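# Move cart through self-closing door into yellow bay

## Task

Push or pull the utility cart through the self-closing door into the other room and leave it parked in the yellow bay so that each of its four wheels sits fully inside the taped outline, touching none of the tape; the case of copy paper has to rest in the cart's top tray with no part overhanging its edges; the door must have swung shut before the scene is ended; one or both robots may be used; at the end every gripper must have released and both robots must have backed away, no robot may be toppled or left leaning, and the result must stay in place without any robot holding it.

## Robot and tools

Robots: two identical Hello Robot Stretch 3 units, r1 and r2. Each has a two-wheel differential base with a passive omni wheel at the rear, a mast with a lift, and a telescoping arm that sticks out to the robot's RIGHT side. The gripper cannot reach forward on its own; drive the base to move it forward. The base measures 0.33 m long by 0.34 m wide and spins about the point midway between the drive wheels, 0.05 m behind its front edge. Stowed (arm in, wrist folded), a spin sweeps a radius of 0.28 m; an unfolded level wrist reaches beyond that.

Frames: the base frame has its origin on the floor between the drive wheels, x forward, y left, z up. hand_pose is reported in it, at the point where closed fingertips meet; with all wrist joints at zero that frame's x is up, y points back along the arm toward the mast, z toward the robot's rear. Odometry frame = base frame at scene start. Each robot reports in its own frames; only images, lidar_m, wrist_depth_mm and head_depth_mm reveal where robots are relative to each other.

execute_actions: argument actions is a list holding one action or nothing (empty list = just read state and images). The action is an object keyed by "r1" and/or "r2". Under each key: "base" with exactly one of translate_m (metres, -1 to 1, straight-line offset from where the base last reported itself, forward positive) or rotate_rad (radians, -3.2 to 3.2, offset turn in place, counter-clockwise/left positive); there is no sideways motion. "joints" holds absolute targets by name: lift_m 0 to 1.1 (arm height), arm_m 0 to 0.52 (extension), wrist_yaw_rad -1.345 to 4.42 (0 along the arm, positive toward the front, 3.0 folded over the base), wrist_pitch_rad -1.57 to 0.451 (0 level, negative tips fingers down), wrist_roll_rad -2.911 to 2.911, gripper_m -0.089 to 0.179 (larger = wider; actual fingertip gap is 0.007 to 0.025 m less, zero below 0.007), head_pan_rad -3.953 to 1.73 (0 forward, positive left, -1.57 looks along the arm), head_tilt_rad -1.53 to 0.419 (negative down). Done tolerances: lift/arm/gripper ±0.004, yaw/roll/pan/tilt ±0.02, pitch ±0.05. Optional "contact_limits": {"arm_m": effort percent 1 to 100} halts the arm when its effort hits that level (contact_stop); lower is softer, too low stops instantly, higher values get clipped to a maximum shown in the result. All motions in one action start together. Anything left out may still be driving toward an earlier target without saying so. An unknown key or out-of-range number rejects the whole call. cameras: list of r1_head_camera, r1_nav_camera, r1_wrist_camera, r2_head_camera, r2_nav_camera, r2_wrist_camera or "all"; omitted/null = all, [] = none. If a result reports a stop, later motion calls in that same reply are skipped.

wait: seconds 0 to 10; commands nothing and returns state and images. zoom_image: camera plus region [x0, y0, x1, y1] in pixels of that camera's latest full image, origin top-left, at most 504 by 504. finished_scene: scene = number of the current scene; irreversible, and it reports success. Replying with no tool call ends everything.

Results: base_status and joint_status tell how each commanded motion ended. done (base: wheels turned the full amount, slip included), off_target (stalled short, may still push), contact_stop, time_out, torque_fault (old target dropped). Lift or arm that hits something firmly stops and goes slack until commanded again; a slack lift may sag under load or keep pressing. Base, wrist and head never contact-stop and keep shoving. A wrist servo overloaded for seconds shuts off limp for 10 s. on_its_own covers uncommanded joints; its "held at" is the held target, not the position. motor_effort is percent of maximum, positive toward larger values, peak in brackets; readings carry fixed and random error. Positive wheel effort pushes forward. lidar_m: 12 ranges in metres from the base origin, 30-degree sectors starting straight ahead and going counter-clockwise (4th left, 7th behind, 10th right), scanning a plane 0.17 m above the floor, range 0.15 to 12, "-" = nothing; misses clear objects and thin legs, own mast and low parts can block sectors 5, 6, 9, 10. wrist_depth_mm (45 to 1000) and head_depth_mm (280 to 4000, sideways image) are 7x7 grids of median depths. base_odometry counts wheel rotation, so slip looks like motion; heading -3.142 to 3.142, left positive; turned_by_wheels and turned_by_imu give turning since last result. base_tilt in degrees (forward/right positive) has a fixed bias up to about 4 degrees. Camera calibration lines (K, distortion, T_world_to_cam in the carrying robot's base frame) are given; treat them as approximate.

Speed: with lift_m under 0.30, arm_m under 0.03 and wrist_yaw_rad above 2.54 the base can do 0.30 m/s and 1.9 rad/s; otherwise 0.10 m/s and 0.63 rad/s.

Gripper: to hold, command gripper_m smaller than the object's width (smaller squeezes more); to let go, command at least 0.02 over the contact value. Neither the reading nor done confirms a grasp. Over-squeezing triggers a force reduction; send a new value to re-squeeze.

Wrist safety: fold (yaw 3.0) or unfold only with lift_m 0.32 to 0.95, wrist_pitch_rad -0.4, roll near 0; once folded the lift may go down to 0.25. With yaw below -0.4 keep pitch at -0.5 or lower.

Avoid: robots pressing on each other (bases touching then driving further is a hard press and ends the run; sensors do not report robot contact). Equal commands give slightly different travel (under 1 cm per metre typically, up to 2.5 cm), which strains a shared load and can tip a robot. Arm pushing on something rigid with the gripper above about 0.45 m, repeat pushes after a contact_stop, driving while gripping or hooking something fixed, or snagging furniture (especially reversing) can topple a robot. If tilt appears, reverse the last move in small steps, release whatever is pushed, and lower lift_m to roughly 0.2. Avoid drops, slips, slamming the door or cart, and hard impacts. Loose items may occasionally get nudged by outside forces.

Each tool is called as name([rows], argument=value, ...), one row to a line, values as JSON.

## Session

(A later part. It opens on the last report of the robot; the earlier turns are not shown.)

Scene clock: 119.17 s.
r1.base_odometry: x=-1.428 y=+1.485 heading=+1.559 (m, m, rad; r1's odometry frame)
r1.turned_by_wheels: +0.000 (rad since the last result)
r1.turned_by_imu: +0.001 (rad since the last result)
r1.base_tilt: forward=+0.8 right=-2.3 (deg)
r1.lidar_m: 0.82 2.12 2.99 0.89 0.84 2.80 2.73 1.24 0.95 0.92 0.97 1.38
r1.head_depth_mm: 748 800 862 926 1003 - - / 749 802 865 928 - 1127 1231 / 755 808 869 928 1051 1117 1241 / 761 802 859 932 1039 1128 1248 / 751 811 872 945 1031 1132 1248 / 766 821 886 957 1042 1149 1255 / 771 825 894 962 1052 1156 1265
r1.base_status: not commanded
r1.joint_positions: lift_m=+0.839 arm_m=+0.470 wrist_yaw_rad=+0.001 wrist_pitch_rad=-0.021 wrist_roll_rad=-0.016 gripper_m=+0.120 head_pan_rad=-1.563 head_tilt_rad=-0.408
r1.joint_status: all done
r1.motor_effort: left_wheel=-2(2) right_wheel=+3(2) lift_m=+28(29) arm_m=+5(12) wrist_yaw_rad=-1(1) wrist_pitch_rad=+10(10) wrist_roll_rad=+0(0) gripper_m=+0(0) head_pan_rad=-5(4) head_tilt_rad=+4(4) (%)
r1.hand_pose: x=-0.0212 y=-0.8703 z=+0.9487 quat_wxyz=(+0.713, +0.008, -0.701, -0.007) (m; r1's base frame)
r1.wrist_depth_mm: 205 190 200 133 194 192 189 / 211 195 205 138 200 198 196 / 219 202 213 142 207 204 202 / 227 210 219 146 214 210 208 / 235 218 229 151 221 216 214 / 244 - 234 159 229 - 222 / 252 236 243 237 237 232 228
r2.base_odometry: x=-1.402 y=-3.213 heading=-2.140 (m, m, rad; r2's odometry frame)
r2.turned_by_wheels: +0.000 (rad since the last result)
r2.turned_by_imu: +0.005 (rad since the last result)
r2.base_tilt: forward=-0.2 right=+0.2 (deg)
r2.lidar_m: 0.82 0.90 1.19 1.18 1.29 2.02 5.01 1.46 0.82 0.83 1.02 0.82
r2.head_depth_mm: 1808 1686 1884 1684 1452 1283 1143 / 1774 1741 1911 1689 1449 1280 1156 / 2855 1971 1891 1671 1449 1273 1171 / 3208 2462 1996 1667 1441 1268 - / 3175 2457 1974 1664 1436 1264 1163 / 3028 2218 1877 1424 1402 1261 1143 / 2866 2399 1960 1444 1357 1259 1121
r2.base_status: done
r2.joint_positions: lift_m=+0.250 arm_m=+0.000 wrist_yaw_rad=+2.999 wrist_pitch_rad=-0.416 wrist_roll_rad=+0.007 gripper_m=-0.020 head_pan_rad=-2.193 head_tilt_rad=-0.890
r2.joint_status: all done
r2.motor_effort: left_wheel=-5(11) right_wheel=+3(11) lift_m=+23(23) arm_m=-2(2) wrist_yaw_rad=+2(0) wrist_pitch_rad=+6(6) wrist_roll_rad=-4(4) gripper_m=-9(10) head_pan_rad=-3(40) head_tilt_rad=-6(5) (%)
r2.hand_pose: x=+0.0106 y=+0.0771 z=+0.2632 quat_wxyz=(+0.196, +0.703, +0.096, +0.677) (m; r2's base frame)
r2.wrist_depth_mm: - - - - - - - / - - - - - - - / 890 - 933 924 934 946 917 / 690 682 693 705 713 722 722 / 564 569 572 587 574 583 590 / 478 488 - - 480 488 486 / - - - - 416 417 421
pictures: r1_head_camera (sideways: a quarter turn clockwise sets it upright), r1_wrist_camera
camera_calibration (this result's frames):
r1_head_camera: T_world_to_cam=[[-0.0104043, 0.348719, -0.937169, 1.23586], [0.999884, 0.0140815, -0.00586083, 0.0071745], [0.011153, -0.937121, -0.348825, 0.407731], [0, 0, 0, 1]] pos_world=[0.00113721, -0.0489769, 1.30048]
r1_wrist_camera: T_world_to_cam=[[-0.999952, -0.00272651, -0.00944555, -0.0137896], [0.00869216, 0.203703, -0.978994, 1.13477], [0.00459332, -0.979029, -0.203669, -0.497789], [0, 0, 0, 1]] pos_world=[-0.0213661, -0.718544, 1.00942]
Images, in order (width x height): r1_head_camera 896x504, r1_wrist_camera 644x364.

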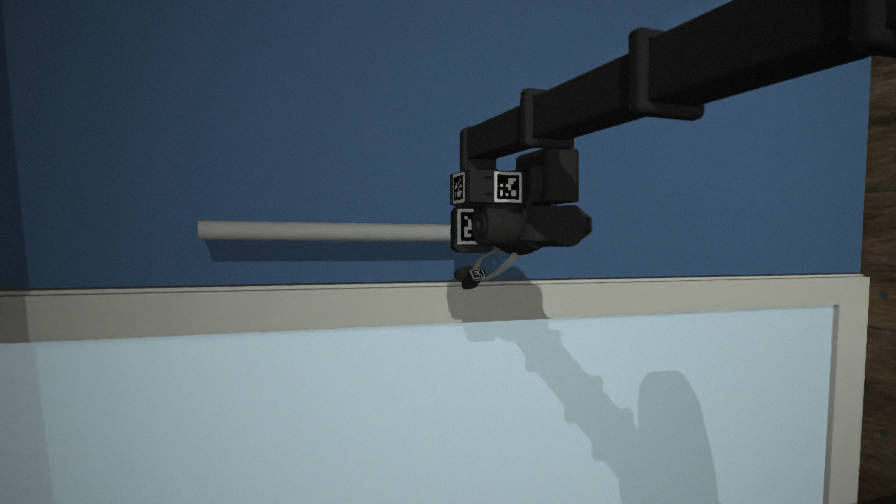

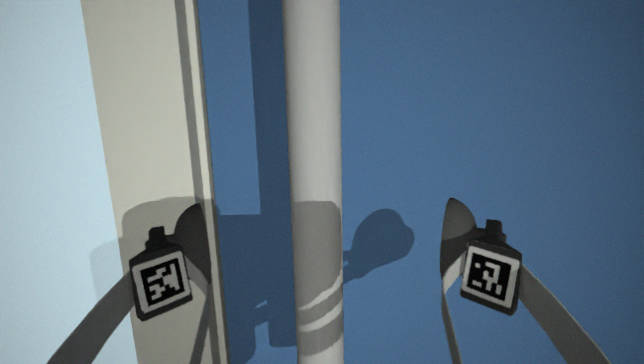

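Close pads just behind the bar (caging).

execute_actions([
  {"r1":{"joints":{"arm_m":0.49,"gripper_m":-0.04}},"r2":{"base":{"translate_m":0.5}}},
], cameras=[])

execute_actions([
  {"r1":{"base":{"translate_m":-0.03},"joints":{"arm_m":0.25}},"r2":{"base":{"rotate_rad":-1.72},"joints":{"head_pan_rad":0}}},
], cameras=["r2_nav_camera","r1_wrist_camera"])

Scene clock: 125.13 s.
r1.base_odometry: x=-1.428 y=+1.485 heading=+1.560 (m, m, rad; r1's odometry frame)
r1.turned_by_wheels: +0.000 (rad since the last result)
r1.turned_by_imu: +0.006 (rad since the last result)
r1.base_tilt: forward=+0.8 right=-2.3 (deg)
r1.lidar_m: 2.01 2.12 3.01 0.88 0.84 2.79 2.73 1.23 0.95 0.92 0.98 1.07
r1.head_depth_mm: 743 795 855 925 1005 - - / 748 798 860 925 - 1128 1228 / 752 805 866 918 1041 1118 1238 / 755 803 854 933 1036 1126 1246 / 755 809 873 944 1031 1133 1246 / 765 820 883 959 1046 1145 1256 / 771 825 889 966 1053 1163 1267
r1.base_status: not commanded
r1.joint_positions: lift_m=+0.839 arm_m=+0.491 wrist_yaw_rad=+0.004 wrist_pitch_rad=-0.016 wrist_roll_rad=-0.016 gripper_m=-0.033 head_pan_rad=-1.563 head_tilt_rad=-0.408
r1.joint_status: gripper_m off_target (ended at -0.033, target -0.040); the others done
r1.on_its_own: gripper_m is held at -0.034, not at your -0.040, by its stall guard, which is still easing
r1.motor_effort: left_wheel=+2(3) right_wheel=-2(5) lift_m=+28(29) arm_m=-11(9) wrist_yaw_rad=-3(7) wrist_pitch_rad=+7(10) wrist_roll_rad=+0(0) gripper_m=-24(100) head_pan_rad=-5(5) head_tilt_rad=+4(3) (%)
r1.hand_pose: x=-0.0205 y=-0.8916 z=+0.9501 quat_wxyz=(+0.713, +0.007, -0.701, -0.004) (m; r1's base frame)
r1.wrist_depth_mm: 178 170 181 110 173 171 169 / 189 175 185 115 179 177 173 / 196 181 191 118 185 182 180 / 203 185 197 122 191 188 184 / 210 193 203 124 196 193 190 / 218 200 209 129 203 200 196 / 227 209 219 136 211 206 202
r2.base_odometry: x=-1.672 y=-3.634 heading=-2.140 (m, m, rad; r2's odometry frame)
r2.turned_by_wheels: +0.000 (rad since the last result)
r2.turned_by_imu: +0.003 (rad since the last result)
r2.base_tilt: forward=-0.3 right=+0.1 (deg)
r2.lidar_m: 0.32 0.36 0.56 1.10 1.20 1.89 5.51 1.22 1.08 0.79 0.40 0.33
r2.head_depth_mm: 2002 2107 2029 1702 1464 1275 1143 / 3087 2422 2004 1687 1449 1274 1153 / 3107 2326 1898 1627 1447 1274 1172 / 3179 2465 1992 1562 1442 1263 - / 3180 2440 1984 1629 1440 1262 1164 / 3144 2426 1980 1656 1431 1258 1145 / 3118 2418 1964 1652 1424 1257 1126
r2.base_status: done
r2.joint_positions: lift_m=+0.250 arm_m=+0.000 wrist_yaw_rad=+2.999 wrist_pitch_rad=-0.416 wrist_roll_rad=+0.007 gripper_m=-0.020 head_pan_rad=-2.193 head_tilt_rad=-0.890
r2.joint_status: not commanded
r2.motor_effort: left_wheel=-5(11) right_wheel=+3(12) lift_m=+23(24) arm_m=-2(2) wrist_yaw_rad=+2(1) wrist_pitch_rad=+6(6) wrist_roll_rad=-4(4) gripper_m=-10(9) head_pan_rad=-3(4) head_tilt_rad=-6(6) (%)
r2.hand_pose: x=+0.0106 y=+0.0771 z=+0.2632 quat_wxyz=(+0.196, +0.703, +0.096, +0.677) (m; r2's base frame)
r2.wrist_depth_mm: - - - - - 607 406 / - - - - - 606 405 / 888 - 916 926 903 603 405 / 697 673 713 710 713 573 402 / 558 561 573 591 577 542 400 / 475 490 - - 483 486 385 / - - - - 416 416 381
pictures: none
No camera images: the call's "cameras" was empty. Leave "cameras" out to get every camera's image.

Scene clock: 129.83 s.
r1.base_odometry: x=-1.429 y=+1.455 heading=+1.559 (m, m, rad; r1's odometry frame)
r1.turned_by_wheels: +0.000 (rad since the last result)
r1.turned_by_imu: +0.014 (rad since the last result)
r1.base_tilt: forward=+0.9 right=-2.4 (deg)
r1.lidar_m: 2.04 2.17 3.11 0.84 0.80 2.75 2.69 1.21 0.94 0.91 0.97 1.09
r1.head_depth_mm: 735 787 846 909 988 - - / 742 791 850 919 986 - 1213 / 745 799 856 924 981 - 1222 / 751 795 843 910 1004 1121 1237 / 753 806 873 949 1027 1132 1247 / 769 825 887 961 1049 1151 1264 / 777 829 894 970 1060 1165 1269
r1.base_status: done
r1.joint_positions: lift_m=+0.840 arm_m=+0.250 wrist_yaw_rad=+0.000 wrist_pitch_rad=-0.018 wrist_roll_rad=-0.016 gripper_m=-0.024 head_pan_rad=-1.563 head_tilt_rad=-0.407
r1.joint_status: all done
r1.on_its_own: gripper_m is held at -0.025, not at your -0.040, by its stall guard, which is not easing now
r1.motor_effort: left_wheel=+1(17) right_wheel=+0(12) lift_m=+28(29) arm_m=-4(26) wrist_yaw_rad=+0(12) wrist_pitch_rad=+9(13) wrist_roll_rad=+0(0) gripper_m=-12(26) head_pan_rad=-5(5) head_tilt_rad=+2(4) (%)
r1.hand_pose: x=-0.0214 y=-0.6510 z=+0.9495 quat_wxyz=(+0.713, +0.007, -0.701, -0.007) (m; r1's base frame)
r1.wrist_depth_mm: 417 408 394 389 379 377 371 / 430 422 407 397 392 386 377 / 439 440 416 409 405 399 393 / 459 458 435 418 421 407 404 / 476 468 448 - 432 423 413 / 493 485 472 458 444 438 431 / 512 500 477 468 461 452 447
r2.base_odometry: x=-1.672 y=-3.634 heading=+2.423 (m, m, rad; r2's odometry frame)
r2.turned_by_wheels: -1.720 (rad since the last result)
r2.turned_by_imu: -1.743 (rad since the last result)
r2.base_tilt: forward=-0.4 right=+0.1 (deg)
r2.lidar_m: 1.21 0.46 0.34 0.32 0.34 0.46 1.10 1.14 1.56 4.33 1.85 1.10
r2.head_depth_mm: 3267 2506 2015 1532 1451 1277 1143 / 2886 2496 2010 1617 1455 1277 1141 / 2882 2476 2001 1686 1452 1274 1132 / 2950 2453 1990 1676 1452 1264 1130 / 3008 2468 1988 1662 1437 1263 1126 / 1932 1887 1858 1617 1414 1255 1125 / 1152 1136 1122 1143 1136 1133 1089
r2.base_status: done
r2.joint_positions: lift_m=+0.250 arm_m=+0.000 wrist_yaw_rad=+2.999 wrist_pitch_rad=-0.416 wrist_roll_rad=+0.007 gripper_m=-0.020 head_pan_rad=-0.007 head_tilt_rad=-0.890
r2.joint_status: all done
r2.motor_effort: left_wheel=+5(19) right_wheel=-3(9) lift_m=+24(24) arm_m=-3(3) wrist_yaw_rad=+0(1) wrist_pitch_rad=+6(6) wrist_roll_rad=-4(4) gripper_m=-9(10) head_pan_rad=+3(40) head_tilt_rad=-5(5) (%)
r2.hand_pose: x=+0.0106 y=+0.0771 z=+0.2632 quat_wxyz=(+0.196, +0.703, +0.096, +0.677) (m; r2's base frame)
r2.wrist_depth_mm: 301 - 324 334 349 363 376 / 324 - 346 360 379 392 408 / 349 - 376 391 409 429 456 / 377 387 408 429 451 471 500 / 408 422 443 458 482 513 536 / 435 448 - - 486 481 483 / - - - - 418 417 421
pictures: r1_wrist_camera, r2_nav_camera (sideways: a quarter turn counterclockwise sets it upright)
camera_calibration (this result's frames):
r1_wrist_camera: T_world_to_cam=[[-0.999953, -0.00206401, -0.00943841, -0.0129365], [0.00883264, 0.200579, -0.979638, 1.08951], [0.00391512, -0.979675, -0.200551, -0.28635], [0, 0, 0, 1]] pos_world=[-0.021438, -0.499089, 1.00977]
r2_nav_camera: T_world_to_cam=[[0.804927, 0.0148216, 0.593188, -0.732861], [-0.00922697, -0.999254, 0.0374882, 0.00278093], [0.593302, -0.0356486, -0.804191, 1.00288], [0, 0, 0, 1]] pos_world=[-0.00508692, 0.0493924, 1.24113]
Images, in order (width x height): r1_wrist_camera 644x364, r2_nav_camera 672x504.

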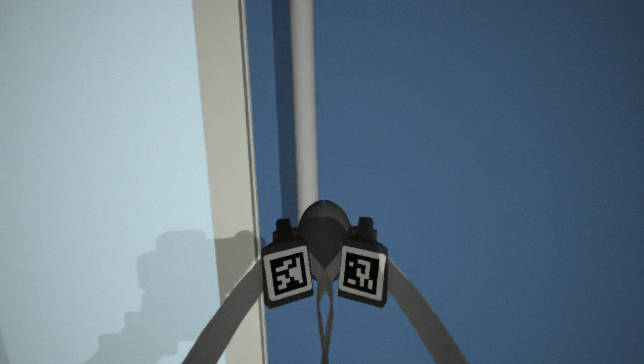

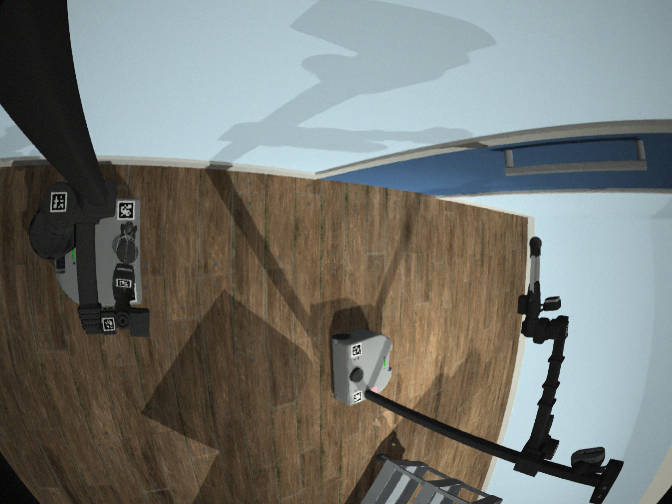

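execute_actions([
  {"r1":{"base":{"translate_m":0.02},"joints":{"arm_m":0.465,"gripper_m":0.1}},"r2":{"base":{"translate_m":0.35},"joints":{"lift_m":0.34}}},
], cameras=[])

execute_actions([
  {"r2":{"base":{"rotate_rad":1.55},"joints":{"wrist_yaw_rad":0,"head_pan_rad":-1.8}}},
], cameras=[])

execute_actions([
  {"r1":{"joints":{"gripper_m":-0.02}},"r2":{"base":{"translate_m":0.23},"joints":{"lift_m":0.15,"wrist_pitch_rad":0}}},
], cameras=[])

execute_actions([
  {"r1":{"joints":{"arm_m":0.38}}},
], cameras=["r2_nav_camera","r1_wrist_camera"])

Scene clock: 138.50 s.
r1.base_odometry: x=-1.429 y=+1.475 heading=+1.559 (m, m, rad; r1's odometry frame)
r1.turned_by_wheels: +0.000 (rad since the last result)
r1.turned_by_imu: +0.001 (rad since the last result)
r1.base_tilt: forward=+0.9 right=-2.4 (deg)
r1.lidar_m: 2.02 2.15 3.06 0.86 0.82 2.79 2.72 1.22 0.94 0.92 0.81 1.40
r1.head_depth_mm: 743 793 852 920 998 - - / 750 797 858 925 - 1123 1219 / 754 807 866 922 1045 1118 1234 / 759 804 860 925 1038 1127 1255 / 758 814 873 945 1031 1137 1247 / 768 826 888 961 1051 1149 1258 / 775 833 898 969 1061 1165 1272
r1.base_status: done
r1.joint_positions: lift_m=+0.840 arm_m=+0.465 wrist_yaw_rad=+0.000 wrist_pitch_rad=-0.018 wrist_roll_rad=-0.016 gripper_m=+0.100 head_pan_rad=-1.563 head_tilt_rad=-0.407
r1.joint_status: all done
r1.motor_effort: left_wheel=+1(3) right_wheel=+0(5) lift_m=+28(28) arm_m=+5(9) wrist_yaw_rad=+0(0) wrist_pitch_rad=+9(9) wrist_roll_rad=+1(0) gripper_m=-1(80) head_pan_rad=-4(4) head_tilt_rad=+3(3) (%)
r1.hand_pose: x=-0.0214 y=-0.8654 z=+0.9494 quat_wxyz=(+0.713, +0.007, -0.701, -0.007) (m; r1's base frame)
r1.wrist_depth_mm: 213 196 204 137 198 194 192 / 219 203 211 143 205 199 197 / 227 210 217 150 211 206 203 / 233 218 224 158 217 213 209 / 242 226 231 161 226 219 216 / 251 248 240 165 234 225 224 / 261 242 247 171 240 236 229
r2.base_odometry: x=-1.935 y=-3.403 heading=+2.423 (m, m, rad; r2's odometry frame)
r2.turned_by_wheels: +0.000 (rad since the last result)
r2.turned_by_imu: +0.002 (rad since the last result)
r2.base_tilt: forward=-0.3 right=+0.1 (deg)
r2.lidar_m: 1.22 0.45 0.33 0.32 0.33 0.46 1.29 1.50 2.07 5.52 0.81 0.82
r2.head_depth_mm: 2880 2514 2022 1697 1303 1282 1140 / 2874 2489 2009 1685 1453 1282 1140 / 2844 2470 2007 1679 1444 1273 1137 / 2839 592 2002 1673 1446 1270 1133 / 2939 571 1957 1670 1435 1264 1129 / 1874 560 1773 1625 1439 1260 1127 / 1156 998 1136 1135 1131 1111 1077
r2.base_status: done
r2.joint_positions: lift_m=+0.340 arm_m=+0.000 wrist_yaw_rad=+2.999 wrist_pitch_rad=-0.416 wrist_roll_rad=+0.007 gripper_m=-0.020 head_pan_rad=-0.007 head_tilt_rad=-0.890
r2.joint_status: all done
r2.motor_effort: left_wheel=+4(17) right_wheel=-4(8) lift_m=+29(29) arm_m=-2(3) wrist_yaw_rad=+1(1) wrist_pitch_rad=+6(6) wrist_roll_rad=-4(4) gripper_m=-10(9) head_pan_rad=+3(3) head_tilt_rad=-5(6) (%)
r2.hand_pose: x=+0.0106 y=+0.0771 z=+0.3529 quat_wxyz=(+0.196, +0.703, +0.096, +0.677) (m; r2's base frame)
r2.wrist_depth_mm: 300 - 321 332 343 355 373 / 321 - 344 360 372 388 401 / 344 - 374 389 403 423 441 / 376 385 411 427 445 470 482 / 409 425 451 464 497 521 542 / 449 465 481 - 539 562 591 / 482 492 - - 510 517 519
pictures: none
No camera images: the call's "cameras" was empty. Leave "cameras" out to get every camera's image.

Scene clock: 141.90 s.
r1.base_odometry: x=-1.429 y=+1.475 heading=+1.559 (m, m, rad; r1's odometry frame)
r1.turned_by_wheels: +0.000 (rad since the last result)
r1.turned_by_imu: +0.000 (rad since the last result)
r1.base_tilt: forward=+0.7 right=-2.4 (deg)
r1.lidar_m: 2.02 2.14 3.06 0.86 0.82 2.77 2.71 1.22 0.94 0.92 0.81 0.87
r1.head_depth_mm: 743 793 851 919 995 - - / 747 800 859 925 - 1119 1225 / 754 807 867 925 1042 1115 1233 / 761 804 858 926 1039 1126 1251 / 758 812 873 948 1032 1138 1253 / 770 825 887 963 1045 1150 1258 / 776 831 896 972 1058 1166 1255
r1.base_status: not commanded
r1.joint_positions: lift_m=+0.840 arm_m=+0.465 wrist_yaw_rad=+0.000 wrist_pitch_rad=-0.018 wrist_roll_rad=-0.016 gripper_m=+0.100 head_pan_rad=-1.563 head_tilt_rad=-0.407
r1.joint_status: not commanded
r1.motor_effort: left_wheel=+0(0) right_wheel=+0(1) lift_m=+28(28) arm_m=+5(5) wrist_yaw_rad=+0(1) wrist_pitch_rad=+9(9) wrist_roll_rad=+0(0) gripper_m=-1(2) head_pan_rad=-4(4) head_tilt_rad=+3(3) (%)
r1.hand_pose: x=-0.0214 y=-0.8654 z=+0.9494 quat_wxyz=(+0.713, +0.007, -0.701, -0.007) (m; r1's base frame)
r1.wrist_depth_mm: 211 196 204 138 197 194 192 / 219 203 211 143 203 201 196 / 227 211 217 150 210 207 202 / 234 217 224 158 217 213 208 / 244 226 231 161 225 219 216 / 251 247 241 165 232 225 221 / 262 242 248 171 240 237 229
r2.base_odometry: x=-1.935 y=-3.403 heading=-2.310 (m, m, rad; r2's odometry frame)
r2.turned_by_wheels: +1.550 (rad since the last result)
r2.turned_by_imu: +1.574 (rad since the last result)
r2.base_tilt: forward=-0.3 right=+0.1 (deg)
r2.lidar_m: 0.32 0.33 0.45 1.23 1.50 2.05 5.51 0.81 0.81 1.27 0.46 0.33
r2.head_depth_mm: 651 2481 2012 1654 1366 1287 1143 / 2870 2489 2007 1674 1349 1278 1145 / 2845 2457 2008 1679 1448 1270 1171 / 2830 2483 1976 1673 1440 1269 - / 2794 2441 1980 1672 1438 1286 1120 / 2793 577 1966 1662 1434 1265 1131 / 2832 553 1928 1654 1428 1259 1124
r2.base_status: done
r2.joint_positions: lift_m=+0.340 arm_m=+0.000 wrist_yaw_rad=+0.002 wrist_pitch_rad=-0.416 wrist_roll_rad=+0.006 gripper_m=-0.020 head_pan_rad=-1.793 head_tilt_rad=-0.890
r2.joint_status: all done
r2.motor_effort: left_wheel=-4(9) right_wheel=+3(8) lift_m=+29(29) arm_m=-3(3) wrist_yaw_rad=-2(3) wrist_pitch_rad=+6(6) wrist_roll_rad=-4(4) gripper_m=-10(9) head_pan_rad=-3(40) head_tilt_rad=-6(5) (%)
r2.hand_pose: x=-0.0211 y=-0.3698 z=+0.3529 quat_wxyz=(+0.690, +0.147, -0.694, -0.146) (m; r2's base frame)
r2.wrist_depth_mm: 440 655 - - - - - / 445 650 - - - - - / 446 655 - - - - - / 443 639 865 871 862 881 591 / 443 650 700 739 715 683 519 / 445 579 587 - 603 598 501 / 446 503 506 497 513 513 502
pictures: none
No camera images: the call's "cameras" was empty. Leave "cameras" out to get every camera's image.

Scene clock: 145.40 s.
r1.base_odometry: x=-1.429 y=+1.475 heading=+1.559 (m, m, rad; r1's odometry frame)
r1.turned_by_wheels: +0.000 (rad since the last result)
r1.turned_by_imu: +0.001 (rad since the last result)
r1.base_tilt: forward=+0.8 right=-2.4 (deg)
r1.lidar_m: 2.02 2.14 3.06 0.86 0.82 2.77 2.71 1.22 0.95 0.92 0.98 1.40
r1.head_depth_mm: 744 795 851 919 998 - - / 750 803 859 921 - 1121 1222 / 755 807 868 922 1046 1115 1236 / 760 806 855 930 1043 1131 1242 / 758 812 876 949 1031 1138 1248 / 769 828 889 962 1048 1151 1235 / 776 832 894 971 1061 1163 1097
r1.base_status: not commanded
r1.joint_positions: lift_m=+0.840 arm_m=+0.465 wrist_yaw_rad=+0.000 wrist_pitch_rad=-0.019 wrist_roll_rad=-0.016 gripper_m=-0.019 head_pan_rad=-1.563 head_tilt_rad=-0.407
r1.joint_status: all done
r1.motor_effort: left_wheel=+1(0) right_wheel=+0(0) lift_m=+28(28) arm_m=+5(5) wrist_yaw_rad=+0(0) wrist_pitch_rad=+9(9) wrist_roll_rad=+0(0) gripper_m=-18(89) head_pan_rad=-4(4) head_tilt_rad=+3(3) (%)
r1.hand_pose: x=-0.0214 y=-0.8654 z=+0.9493 quat_wxyz=(+0.713, +0.007, -0.701, -0.007) (m; r1's base frame)
r1.wrist_depth_mm: 212 196 205 138 199 195 192 / 220 203 213 144 205 201 197 / 227 210 218 151 209 207 202 / 234 218 223 154 217 213 208 / 243 226 230 152 224 220 215 / 252 235 233 160 231 227 222 / 261 255 248 169 241 236 230
r2.base_odometry: x=-2.090 y=-3.573 heading=-2.310 (m, m, rad; r2's odometry frame)
r2.turned_by_wheels: +0.000 (rad since the last result)
r2.turned_by_imu: +0.001 (rad since the last result)
r2.base_tilt: forward=-0.4 right=+0.2 (deg)
r2.lidar_m: - - 0.15 0.35 1.50 2.05 5.66 0.99 3.46 0.35 0.15 -
r2.head_depth_mm: 2904 2504 2022 1506 1404 1282 1138 / 2863 2486 2001 1683 1449 1270 1142 / 558 599 2004 1684 1445 1270 1162 / 3044 581 2003 1679 1448 1268 1171 / 3026 2369 1984 1660 1431 1263 1125 / 2967 2430 1931 1620 1360 935 701 / 2787 576 695 608 553 461 397
r2.base_status: done
r2.joint_positions: lift_m=+0.150 arm_m=+0.000 wrist_yaw_rad=+0.002 wrist_pitch_rad=-0.025 wrist_roll_rad=+0.006 gripper_m=-0.020 head_pan_rad=-1.793 head_tilt_rad=-0.890
r2.joint_status: all done
r2.motor_effort: left_wheel=-5(7) right_wheel=+3(7) lift_m=+23(25) arm_m=-2(2) wrist_yaw_rad=-2(1) wrist_pitch_rad=+9(9) wrist_roll_rad=-4(3) gripper_m=-9(9) head_pan_rad=-3(3) head_tilt_rad=-5(5) (%)
r2.hand_pose: x=-0.0211 y=-0.4008 z=+0.2584 quat_wxyz=(+0.705, +0.010, -0.709, -0.009) (m; r2's base frame)
r2.wrist_depth_mm: 149 184 430 - - - - / 149 185 431 - - - - / 150 185 437 - - - - / 150 185 436 - - - - / 150 186 437 - - - - / 150 186 381 - 697 692 692 / 150 186 339 499 529 520 521
pictures: none
No camera images: the call's "cameras" was empty. Leave "cameras" out to get every camera's image.

Scene clock: 147.23 s.
r1.base_odometry: x=-1.429 y=+1.475 heading=+1.559 (m, m, rad; r1's odometry frame)
r1.turned_by_wheels: +0.000 (rad since the last result)
r1.turned_by_imu: +0.000 (rad since the last result)
r1.base_tilt: forward=+0.8 right=-2.4 (deg)
r1.lidar_m: 2.03 2.14 3.06 0.87 0.82 2.78 2.72 1.22 0.95 0.92 0.97 1.40
r1.head_depth_mm: 743 794 850 918 995 - - / 748 800 859 927 - 1119 1223 / 754 808 867 930 - 1117 1238 / 758 803 857 927 1030 1126 1248 / 757 812 876 948 1030 1140 1245 / 773 825 888 961 1046 1153 1239 / 777 833 896 971 1061 1166 1096
r1.base_status: not commanded
r1.joint_positions: lift_m=+0.840 arm_m=+0.380 wrist_yaw_rad=+0.000 wrist_pitch_rad=-0.019 wrist_roll_rad=-0.016 gripper_m=-0.020 head_pan_rad=-1.563 head_tilt_rad=-0.407
r1.joint_status: all done
r1.motor_effort: left_wheel=+0(0) right_wheel=+0(1) lift_m=+28(28) arm_m=-5(6) wrist_yaw_rad=-1(0) wrist_pitch_rad=+9(10) wrist_roll_rad=+0(0) gripper_m=-9(18) head_pan_rad=-4(4) head_tilt_rad=+4(3) (%)
r1.hand_pose: x=-0.0214 y=-0.7811 z=+0.9493 quat_wxyz=(+0.713, +0.007, -0.701, -0.007) (m; r1's base frame)
r1.wrist_depth_mm: 292 288 277 274 274 268 264 / 301 298 284 284 281 276 269 / 313 309 294 292 290 286 280 / 324 320 303 303 299 295 289 / 335 332 311 - 305 301 300 / 347 341 321 333 317 314 307 / 362 355 341 338 331 325 318
r2.base_odometry: x=-2.090 y=-3.573 heading=-2.310 (m, m, rad; r2's odometry frame)
r2.turned_by_wheels: +0.000 (rad since the last result)
r2.turned_by_imu: +0.000 (rad since the last result)
r2.base_tilt: forward=-0.4 right=+0.1 (deg)
r2.lidar_m: - - 0.15 0.35 1.50 2.05 5.68 0.99 3.46 0.35 0.15 -
r2.head_depth_mm: 634 2428 2032 1507 1408 1284 1139 / 593 620 2014 1682 1451 1270 1142 / 3129 604 1989 1684 1448 1275 1157 / 3093 2246 1990 1670 1439 1269 1169 / 3014 2439 1982 1661 1428 1264 1130 / 2947 2426 1974 1628 1351 935 702 / 2776 809 694 608 553 461 396
r2.base_status: not commanded
r2.joint_positions: lift_m=+0.150 arm_m=+0.000 wrist_yaw_rad=+0.002 wrist_pitch_rad=-0.025 wrist_roll_rad=+0.006 gripper_m=-0.020 head_pan_rad=-1.793 head_tilt_rad=-0.890
r2.joint_status: not commanded
r2.motor_effort: left_wheel=-5(4) right_wheel=+3(3) lift_m=+23(23) arm_m=-3(3) wrist_yaw_rad=-1(2) wrist_pitch_rad=+9(9) wrist_roll_rad=-4(3) gripper_m=-9(9) head_pan_rad=-3(3) head_tilt_rad=-5(5) (%)
r2.hand_pose: x=-0.0211 y=-0.4008 z=+0.2584 quat_wxyz=(+0.705, +0.010, -0.709, -0.009) (m; r2's base frame)
r2.wrist_depth_mm: 149 185 435 - - - - / 149 185 436 - - - - / 149 185 436 - - - - / 150 185 439 - - - - / 150 185 435 - - - - / 150 186 381 - 696 690 689 / 150 186 338 497 524 528 527
pictures: r1_wrist_camera, r2_nav_camera (sideways: a quarter turn counterclockwise sets it upright)
camera_calibration (this result's frames):
r1_wrist_camera: T_world_to_cam=[[-0.999953, -0.00228868, -0.00943986, -0.0133214], [0.00878535, 0.201444, -0.979461, 1.11587], [0.00414328, -0.979497, -0.201415, -0.412809], [0, 0, 0, 1]] pos_world=[-0.0214138, -0.629162, 1.00968]
r2_nav_camera: T_world_to_cam=[[-0.157391, -0.789602, 0.593091, -0.726865], [-0.974245, 0.222354, 0.0374885, 0.00866723], [-0.161477, -0.571916, -0.804262, 1.00758], [0, 0, 0, 1]] pos_world=[0.0567436, 0.00039067, 1.24113]
Images, in order (width x height): r1_wrist_camera 644x364, r2_nav_camera 672x504.

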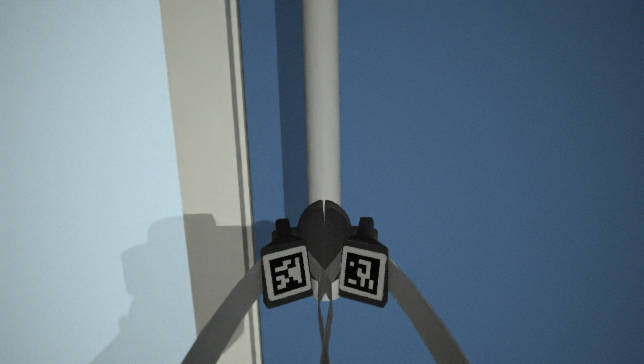

